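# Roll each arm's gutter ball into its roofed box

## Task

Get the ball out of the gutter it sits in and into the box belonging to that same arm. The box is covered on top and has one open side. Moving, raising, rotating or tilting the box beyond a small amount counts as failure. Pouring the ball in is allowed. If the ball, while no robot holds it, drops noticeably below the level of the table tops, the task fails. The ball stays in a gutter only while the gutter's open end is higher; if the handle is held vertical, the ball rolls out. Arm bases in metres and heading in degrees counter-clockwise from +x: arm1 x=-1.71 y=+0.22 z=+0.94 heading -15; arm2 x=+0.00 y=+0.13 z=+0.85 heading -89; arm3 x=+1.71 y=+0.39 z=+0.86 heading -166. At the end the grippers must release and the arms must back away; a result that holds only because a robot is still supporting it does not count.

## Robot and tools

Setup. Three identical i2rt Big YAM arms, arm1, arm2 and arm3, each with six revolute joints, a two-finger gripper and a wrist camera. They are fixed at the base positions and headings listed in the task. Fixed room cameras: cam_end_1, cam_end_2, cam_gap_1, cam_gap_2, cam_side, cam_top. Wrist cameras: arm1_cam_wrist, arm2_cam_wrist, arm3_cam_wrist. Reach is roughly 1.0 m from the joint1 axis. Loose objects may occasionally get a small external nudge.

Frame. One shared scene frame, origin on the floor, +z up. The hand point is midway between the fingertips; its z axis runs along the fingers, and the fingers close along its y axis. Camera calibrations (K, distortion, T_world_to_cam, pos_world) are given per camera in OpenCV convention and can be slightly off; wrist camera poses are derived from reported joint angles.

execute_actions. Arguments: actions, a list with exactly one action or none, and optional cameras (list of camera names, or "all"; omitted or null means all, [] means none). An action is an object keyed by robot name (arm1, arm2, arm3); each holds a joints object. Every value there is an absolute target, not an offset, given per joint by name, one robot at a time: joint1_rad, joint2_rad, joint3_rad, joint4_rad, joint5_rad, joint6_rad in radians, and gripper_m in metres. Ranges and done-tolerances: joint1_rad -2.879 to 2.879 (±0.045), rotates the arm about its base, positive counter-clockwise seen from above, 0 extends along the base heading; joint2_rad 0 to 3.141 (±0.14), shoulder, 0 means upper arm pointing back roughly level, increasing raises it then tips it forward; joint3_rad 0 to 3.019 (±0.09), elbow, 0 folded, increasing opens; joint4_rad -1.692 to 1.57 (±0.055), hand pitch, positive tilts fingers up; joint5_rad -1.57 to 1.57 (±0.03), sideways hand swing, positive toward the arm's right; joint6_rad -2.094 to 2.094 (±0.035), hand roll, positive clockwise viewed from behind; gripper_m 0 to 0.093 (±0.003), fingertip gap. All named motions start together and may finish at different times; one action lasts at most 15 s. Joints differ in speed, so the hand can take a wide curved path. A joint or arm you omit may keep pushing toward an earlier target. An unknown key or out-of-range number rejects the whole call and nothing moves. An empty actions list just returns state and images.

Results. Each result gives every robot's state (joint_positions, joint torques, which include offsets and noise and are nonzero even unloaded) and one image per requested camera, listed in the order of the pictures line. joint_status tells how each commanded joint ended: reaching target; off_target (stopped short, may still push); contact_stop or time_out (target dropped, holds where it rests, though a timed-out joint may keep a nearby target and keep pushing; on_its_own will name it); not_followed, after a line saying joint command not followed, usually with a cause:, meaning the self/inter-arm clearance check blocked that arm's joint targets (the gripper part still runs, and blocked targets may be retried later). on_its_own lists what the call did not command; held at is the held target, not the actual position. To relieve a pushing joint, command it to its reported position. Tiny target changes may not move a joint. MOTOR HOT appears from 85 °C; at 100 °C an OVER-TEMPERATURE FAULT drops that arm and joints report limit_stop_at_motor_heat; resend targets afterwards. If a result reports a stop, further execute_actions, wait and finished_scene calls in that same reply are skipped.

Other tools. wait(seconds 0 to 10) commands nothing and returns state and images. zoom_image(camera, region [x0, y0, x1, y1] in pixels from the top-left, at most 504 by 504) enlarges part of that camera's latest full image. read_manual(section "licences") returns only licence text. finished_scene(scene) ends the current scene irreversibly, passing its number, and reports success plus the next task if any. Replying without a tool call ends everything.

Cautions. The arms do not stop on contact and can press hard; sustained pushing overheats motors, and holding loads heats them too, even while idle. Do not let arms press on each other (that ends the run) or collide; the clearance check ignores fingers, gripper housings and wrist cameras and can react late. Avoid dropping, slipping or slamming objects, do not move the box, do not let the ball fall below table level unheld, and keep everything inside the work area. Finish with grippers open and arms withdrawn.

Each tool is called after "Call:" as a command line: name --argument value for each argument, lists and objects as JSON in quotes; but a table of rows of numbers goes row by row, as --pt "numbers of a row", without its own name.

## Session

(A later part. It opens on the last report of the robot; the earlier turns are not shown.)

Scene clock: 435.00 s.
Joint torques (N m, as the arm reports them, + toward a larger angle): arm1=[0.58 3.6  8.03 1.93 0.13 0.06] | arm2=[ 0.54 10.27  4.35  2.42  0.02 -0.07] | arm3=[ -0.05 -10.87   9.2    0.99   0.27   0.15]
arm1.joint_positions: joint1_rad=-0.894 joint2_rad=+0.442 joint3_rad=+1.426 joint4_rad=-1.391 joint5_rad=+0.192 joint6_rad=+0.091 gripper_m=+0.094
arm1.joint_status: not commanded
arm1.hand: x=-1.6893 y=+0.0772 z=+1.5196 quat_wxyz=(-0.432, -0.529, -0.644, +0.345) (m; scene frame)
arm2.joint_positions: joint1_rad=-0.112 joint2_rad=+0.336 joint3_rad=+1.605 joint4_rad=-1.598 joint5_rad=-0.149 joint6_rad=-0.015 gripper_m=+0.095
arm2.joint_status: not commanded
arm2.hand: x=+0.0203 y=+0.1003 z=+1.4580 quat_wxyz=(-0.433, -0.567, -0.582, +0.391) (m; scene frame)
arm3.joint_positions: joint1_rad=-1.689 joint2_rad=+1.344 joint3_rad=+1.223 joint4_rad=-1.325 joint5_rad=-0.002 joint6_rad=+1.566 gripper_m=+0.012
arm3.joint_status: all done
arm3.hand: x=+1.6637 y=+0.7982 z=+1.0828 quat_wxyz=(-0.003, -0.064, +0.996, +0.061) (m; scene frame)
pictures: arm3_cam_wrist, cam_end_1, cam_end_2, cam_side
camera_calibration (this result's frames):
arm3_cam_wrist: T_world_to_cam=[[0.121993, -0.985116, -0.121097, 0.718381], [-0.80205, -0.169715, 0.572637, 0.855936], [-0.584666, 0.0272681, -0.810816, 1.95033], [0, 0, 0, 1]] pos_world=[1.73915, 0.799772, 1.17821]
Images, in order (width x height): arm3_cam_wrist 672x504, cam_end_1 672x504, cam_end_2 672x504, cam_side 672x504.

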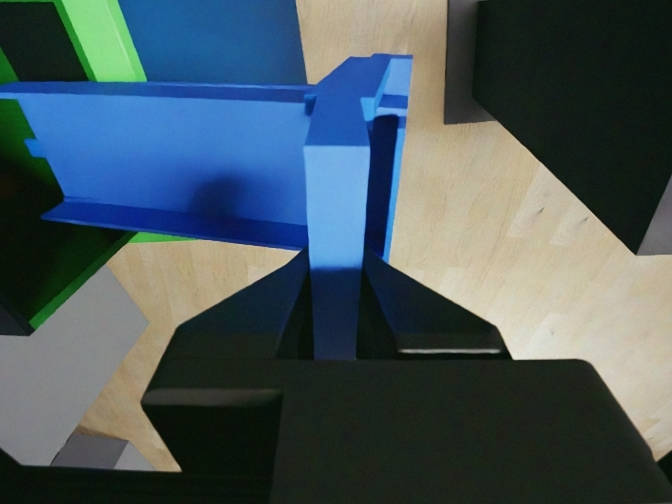

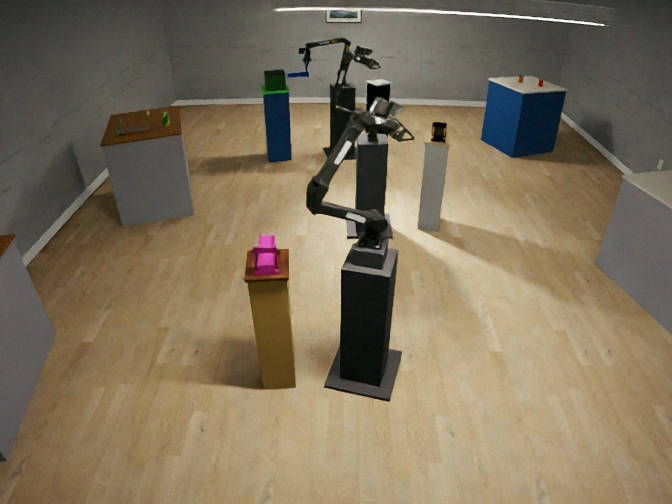

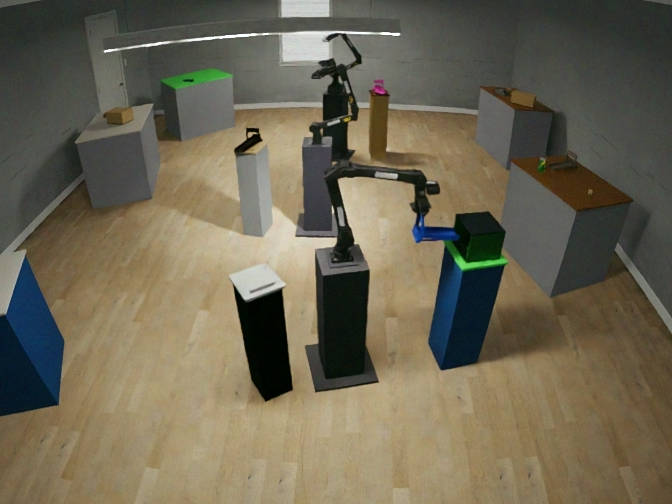

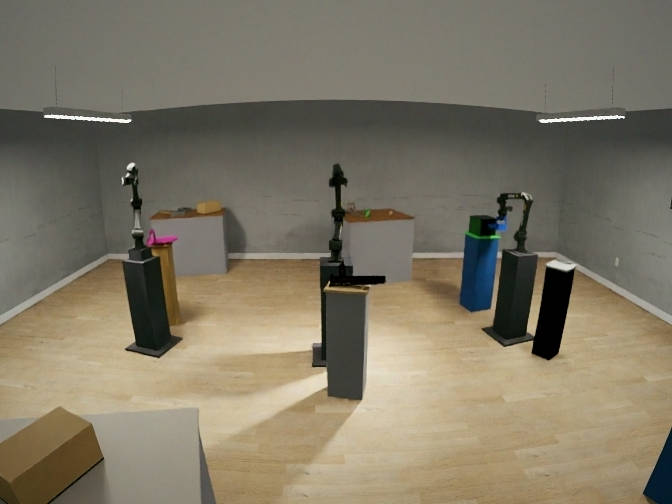

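Call:
execute_actions --actions '[{"arm3": {"joints": {"joint1_rad": 1.505, "joint5_rad": -0.27, "joint6_rad": -0.53}}}]' --cameras '[]'

Call:
execute_actions --actions '[{"arm3": {"joints": {"joint1_rad": 1.515, "joint2_rad": 1.765, "joint3_rad": 1.59, "joint4_rad": -1.47, "joint5_rad": -0.272, "joint6_rad": -0.52}}}]' --cameras '["arm3_cam_wrist", "cam_end_2", "cam_side"]'

Scene clock: 465.93 s.
Joint torques (N m, as the arm reports them, + toward a larger angle): arm1=[0.56 3.61 8.07 1.93 0.12 0.05] | arm2=[ 0.77 10.43  4.45  2.63  0.04 -0.05] | arm3=[ -0.64 -12.34   9.26   0.81  -0.27  -0.09]
arm1.joint_positions: joint1_rad=-0.894 joint2_rad=+0.442 joint3_rad=+1.426 joint4_rad=-1.391 joint5_rad=+0.192 joint6_rad=+0.091 gripper_m=+0.094
arm1.joint_status: not commanded
arm1.hand: x=-1.6893 y=+0.0772 z=+1.5196 quat_wxyz=(-0.432, -0.529, -0.644, +0.345) (m; scene frame)
arm2.joint_positions: joint1_rad=-0.112 joint2_rad=+0.336 joint3_rad=+1.605 joint4_rad=-1.598 joint5_rad=-0.149 joint6_rad=-0.015 gripper_m=+0.095
arm2.joint_status: not commanded
arm2.hand: x=+0.0203 y=+0.1003 z=+1.4580 quat_wxyz=(-0.433, -0.567, -0.582, +0.391) (m; scene frame)
arm3.joint_positions: joint1_rad=+1.508 joint2_rad=+1.355 joint3_rad=+1.223 joint4_rad=-1.321 joint5_rad=-0.268 joint6_rad=-0.520 gripper_m=+0.012
arm3.joint_status: all done
arm3.hand: x=+1.8328 y=-0.0103 z=+1.0861 quat_wxyz=(-0.144, -0.410, -0.900, -0.029) (m; scene frame)
pictures: none
No camera images: the call's "cameras" was empty. Leave "cameras" out to get every camera's image.

Scene clock: 467.20 s.
Joint torques (N m, as the arm reports them, + toward a larger angle): arm1=[0.62 3.58 8.06 1.93 0.13 0.05] | arm2=[ 0.54 10.12  4.32  2.58  0.02 -0.05] | arm3=[  0.08 -19.57  13.21  -0.13  -0.37   0.07]
arm1.joint_positions: joint1_rad=-0.894 joint2_rad=+0.442 joint3_rad=+1.426 joint4_rad=-1.391 joint5_rad=+0.192 joint6_rad=+0.091 gripper_m=+0.094
arm1.joint_status: not commanded
arm1.hand: x=-1.6893 y=+0.0772 z=+1.5196 quat_wxyz=(-0.432, -0.529, -0.644, +0.345) (m; scene frame)
arm2.joint_positions: joint1_rad=-0.112 joint2_rad=+0.336 joint3_rad=+1.605 joint4_rad=-1.598 joint5_rad=-0.149 joint6_rad=-0.015 gripper_m=+0.095
arm2.joint_status: not commanded
arm2.hand: x=+0.0203 y=+0.1003 z=+1.4580 quat_wxyz=(-0.433, -0.567, -0.582, +0.391) (m; scene frame)
arm3.joint_positions: joint1_rad=+1.508 joint2_rad=+1.785 joint3_rad=+1.531 joint4_rad=-1.459 joint5_rad=-0.268 joint6_rad=-0.520 gripper_m=+0.012
arm3.joint_status: all done
arm3.hand: x=+1.8492 y=-0.0996 z=+1.0129 quat_wxyz=(-0.070, -0.425, -0.892, -0.134) (m; scene frame)
pictures: arm3_cam_wrist, cam_end_2, cam_side
camera_calibration (this result's frames):
arm3_cam_wrist: T_world_to_cam=[[-0.744369, -0.59781, -0.297553, 1.62217], [-0.646794, 0.534649, 0.543883, 0.704558], [-0.166052, 0.597305, -0.784636, 1.28275], [0, 0, 0, 1]] pos_world=[1.8762, -0.173135, 1.10598]
Images, in order (width x height): arm3_cam_wrist 672x504, cam_end_2 672x504, cam_side 672x504.

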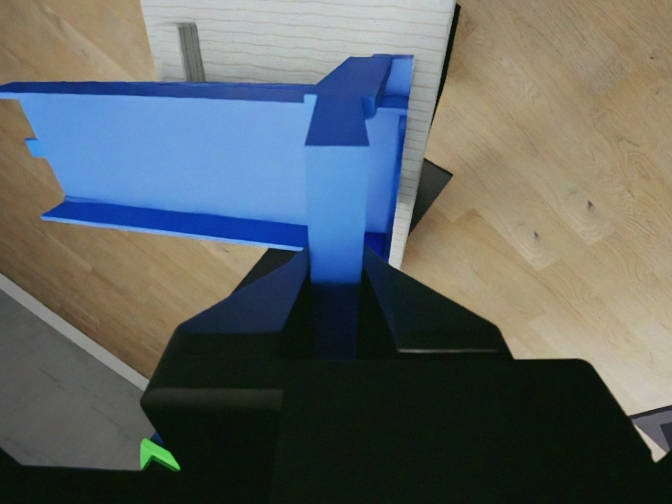

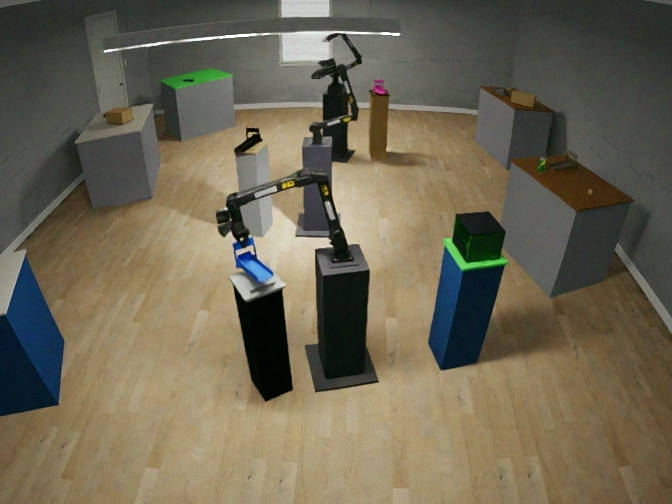

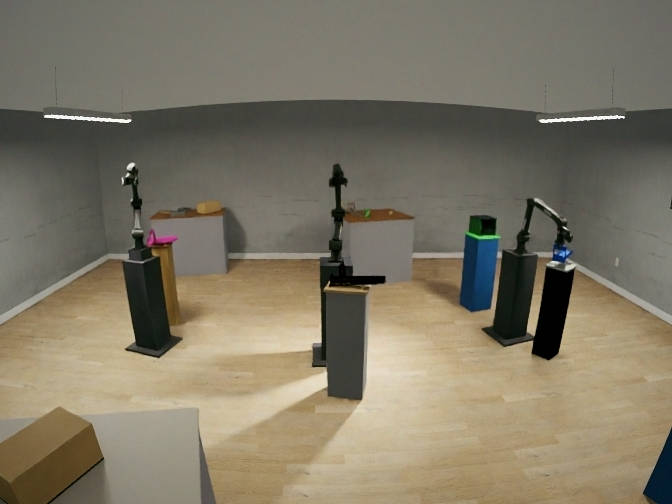

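Call:
execute_actions --actions '[{"arm3": {"joints": {"joint1_rad": 1.54, "joint2_rad": 1.79, "joint3_rad": 1.43, "joint4_rad": -1.34, "joint5_rad": -0.278, "joint6_rad": -0.496}}}]' --cameras '["arm3_cam_wrist", "cam_end_2"]'

Scene clock: 472.40 s.
Joint torques (N m, as the arm reports them, + toward a larger angle): arm1=[0.59 3.63 8.07 1.92 0.13 0.06] | arm2=[ 0.57 10.7   4.42  2.44  0.03 -0.07] | arm3=[ -0.07 -17.97   8.7    0.58  -0.29   0.18]
arm1.joint_positions: joint1_rad=-0.894 joint2_rad=+0.442 joint3_rad=+1.426 joint4_rad=-1.391 joint5_rad=+0.192 joint6_rad=+0.091 gripper_m=+0.094
arm1.joint_status: not commanded
arm1.hand: x=-1.6893 y=+0.0772 z=+1.5196 quat_wxyz=(-0.432, -0.529, -0.644, +0.345) (m; scene frame)
arm2.joint_positions: joint1_rad=-0.112 joint2_rad=+0.336 joint3_rad=+1.605 joint4_rad=-1.598 joint5_rad=-0.149 joint6_rad=-0.015 gripper_m=+0.095
arm2.joint_status: not commanded
arm2.hand: x=+0.0203 y=+0.1003 z=+1.4580 quat_wxyz=(-0.433, -0.567, -0.582, +0.391) (m; scene frame)
arm3.joint_positions: joint1_rad=+1.535 joint2_rad=+1.796 joint3_rad=+1.422 joint4_rad=-1.347 joint5_rad=-0.275 joint6_rad=-0.507 gripper_m=+0.012
arm3.joint_status: all done
arm3.hand: x=+1.8611 y=-0.0835 z=+0.9681 quat_wxyz=(-0.067, -0.420, -0.894, -0.141) (m; scene frame)
pictures: arm3_cam_wrist, cam_end_2
camera_calibration (this result's frames):
arm3_cam_wrist: T_world_to_cam=[[-0.735504, -0.60371, -0.307519, 1.61997], [-0.655358, 0.518796, 0.54896, 0.737738], [-0.171873, 0.605297, -0.777223, 1.24433], [0, 0, 0, 1]] pos_world=[1.88885, -0.157932, 1.06031]
Images, in order (width x height): arm3_cam_wrist 672x504, cam_end_2 672x504.

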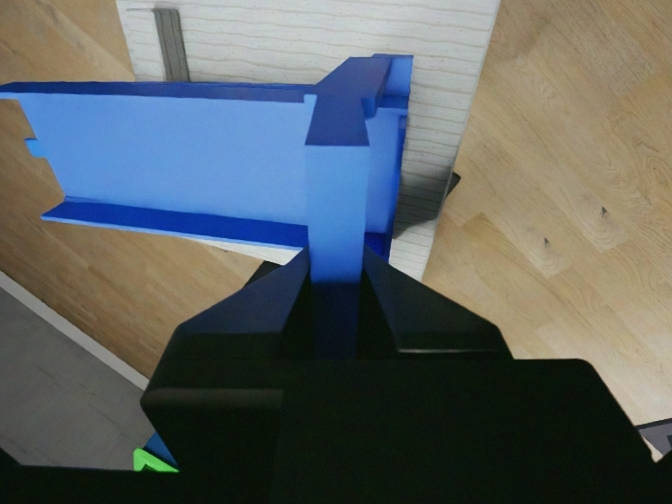

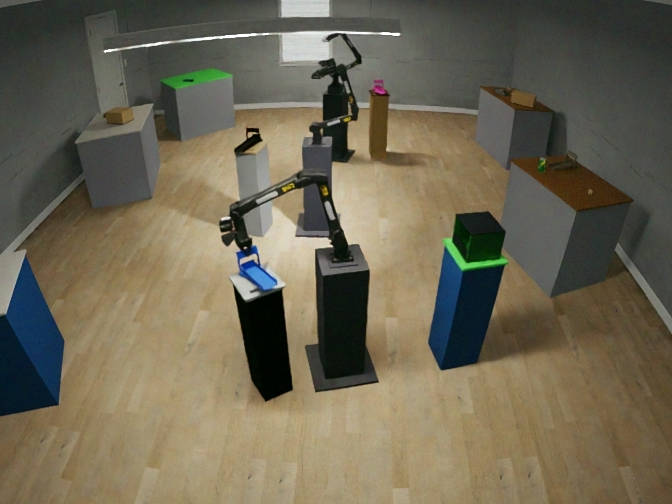

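Back at the grasp pose. Release and lift clear.

Call:
execute_actions --actions '[{"arm3": {"joints": {"gripper_m": 0.08}}}]' --cameras '[]'

Call:
execute_actions --actions '[{"arm3": {"joints": {"joint1_rad": 1.495, "joint2_rad": 1.76, "joint3_rad": 1.68, "joint4_rad": -1.6, "joint5_rad": -0.27, "joint6_rad": -0.537}}}]' --cameras '["arm3_cam_wrist", "cam_end_2", "cam_side", "cam_top", "cam_end_1"]'

Scene clock: 477.40 s.
Joint torques (N m, as the arm reports them, + toward a larger angle): arm1=[0.58 3.59 8.07 1.95 0.13 0.06] | arm2=[ 0.57 10.16  4.36  2.62  0.05 -0.05] | arm3=[ -0.34 -17.73   8.75   0.55  -0.22   0.17]
arm1.joint_positions: joint1_rad=-0.894 joint2_rad=+0.442 joint3_rad=+1.426 joint4_rad=-1.391 joint5_rad=+0.192 joint6_rad=+0.091 gripper_m=+0.094
arm1.joint_status: not commanded
arm1.hand: x=-1.6893 y=+0.0772 z=+1.5196 quat_wxyz=(-0.432, -0.529, -0.644, +0.345) (m; scene frame)
arm2.joint_positions: joint1_rad=-0.112 joint2_rad=+0.336 joint3_rad=+1.605 joint4_rad=-1.598 joint5_rad=-0.149 joint6_rad=-0.015 gripper_m=+0.095
arm2.joint_status: not commanded
arm2.hand: x=+0.0203 y=+0.1003 z=+1.4580 quat_wxyz=(-0.433, -0.567, -0.582, +0.391) (m; scene frame)
arm3.joint_positions: joint1_rad=+1.535 joint2_rad=+1.796 joint3_rad=+1.422 joint4_rad=-1.347 joint5_rad=-0.277 joint6_rad=-0.506 gripper_m=+0.080
arm3.joint_status: all done
arm3.hand: x=+1.8613 y=-0.0835 z=+0.9682 quat_wxyz=(-0.068, -0.420, -0.894, -0.141) (m; scene frame)
pictures: none
No camera images: the call's "cameras" was empty. Leave "cameras" out to get every camera's image.

Scene clock: 478.47 s.
Joint torques (N m, as the arm reports them, + toward a larger angle): arm1=[0.57 3.58 8.07 1.95 0.13 0.05] | arm2=[ 0.75 10.31  4.42  2.5   0.03 -0.05] | arm3=[ -0.92 -17.09  11.67   0.09  -0.07  -0.08]
arm1.joint_positions: joint1_rad=-0.894 joint2_rad=+0.442 joint3_rad=+1.426 joint4_rad=-1.391 joint5_rad=+0.192 joint6_rad=+0.091 gripper_m=+0.094
arm1.joint_status: not commanded
arm1.hand: x=-1.6893 y=+0.0772 z=+1.5196 quat_wxyz=(-0.432, -0.529, -0.644, +0.345) (m; scene frame)
arm2.joint_positions: joint1_rad=-0.112 joint2_rad=+0.336 joint3_rad=+1.605 joint4_rad=-1.598 joint5_rad=-0.149 joint6_rad=-0.015 gripper_m=+0.095
arm2.joint_status: not commanded
arm2.hand: x=+0.0203 y=+0.1003 z=+1.4580 quat_wxyz=(-0.433, -0.567, -0.582, +0.391) (m; scene frame)
arm3.joint_positions: joint1_rad=+1.497 joint2_rad=+1.751 joint3_rad=+1.642 joint4_rad=-1.592 joint5_rad=-0.272 joint6_rad=-0.525 gripper_m=+0.080
arm3.joint_status: all done
arm3.hand: x=+1.8444 y=-0.1015 z=+1.0717 quat_wxyz=(-0.076, -0.427, -0.892, -0.130) (m; scene frame)
pictures: arm3_cam_wrist, cam_end_1, cam_end_2, cam_side, cam_top
camera_calibration (this result's frames):
arm3_cam_wrist: T_world_to_cam=[[-0.746259, -0.596603, -0.295233, 1.6361], [-0.646899, 0.545452, 0.53292, 0.683491], [-0.156906, 0.588682, -0.792991, 1.32045], [0, 0, 0, 1]] pos_world=[1.87029, -0.174038, 1.16589]
Images, in order (width x height): arm3_cam_wrist 672x504, cam_end_1 672x504, cam_end_2 672x504, cam_side 672x504, cam_top 672x504.

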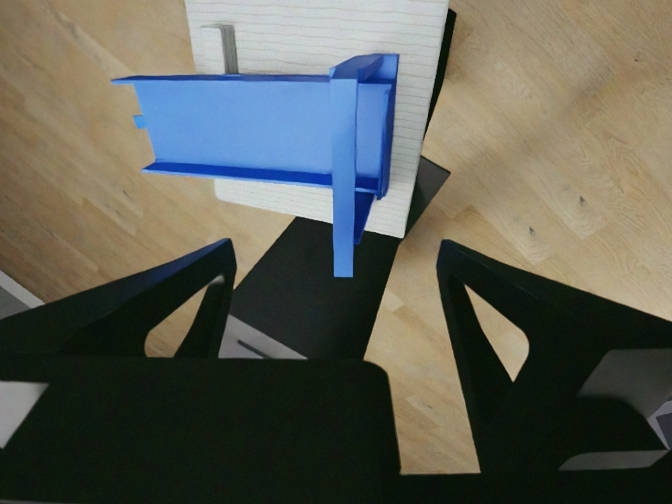

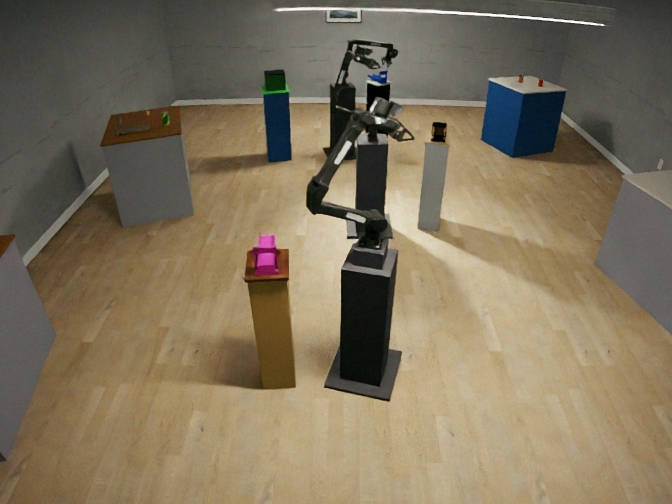

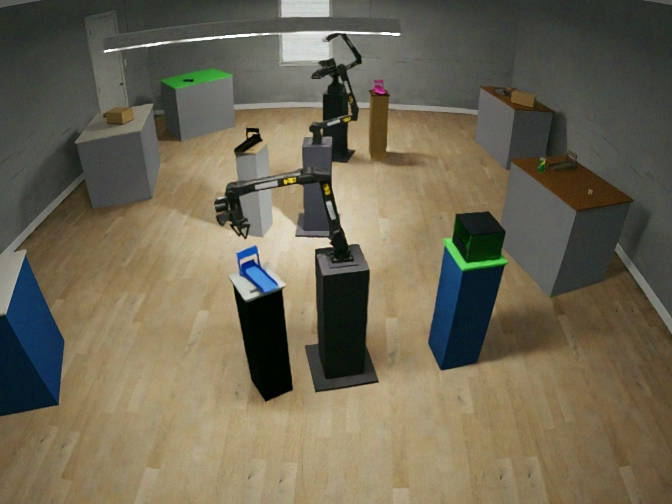

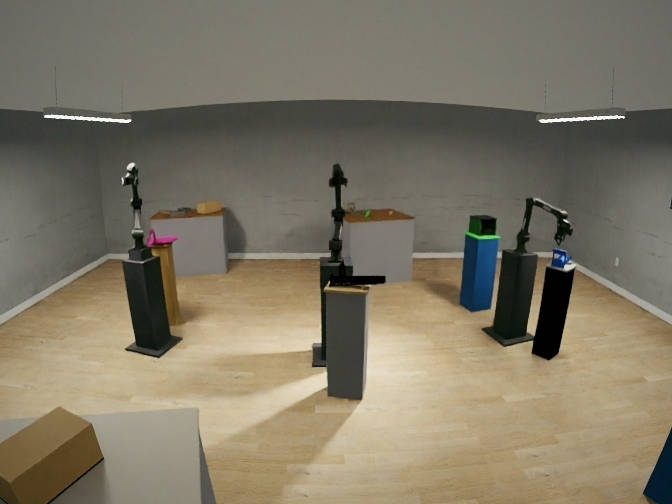

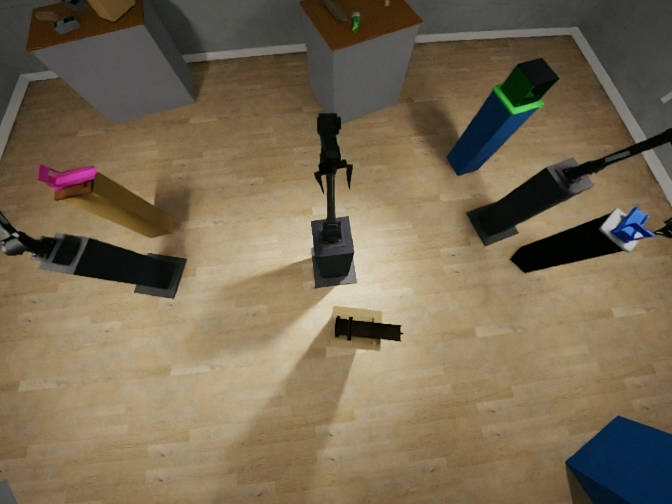

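Call:
zoom_image --camera "cam_side" --region '[450, 200, 520, 252]'

Call:
zoom_image --camera "cam_top" --region '[480, 45, 580, 120]'

Region (450, 200, 520, 252) of cam_side's 672x504 image, scaled by 7.200, with more detail than that image has; it fills the top 374 rows of this view, and the rest is white.

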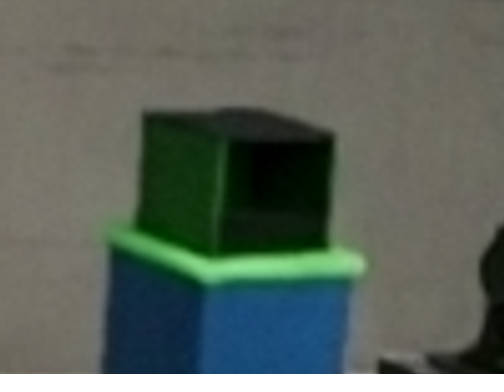

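Region (480, 45, 580, 120) of cam_top's 672x504 image, scaled by 5.040, with more detail than that image has; it fills the top 378 rows of this view, and the rest is white.

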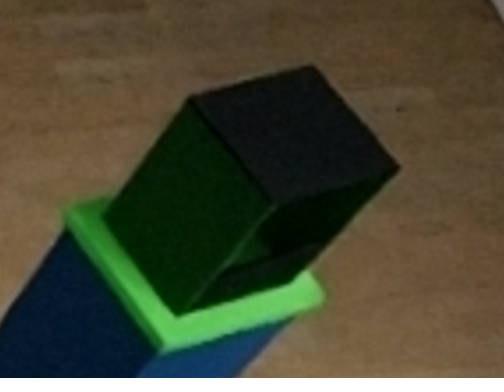

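Call:
finished_scene --scene 2

The scene is finished: the task was done.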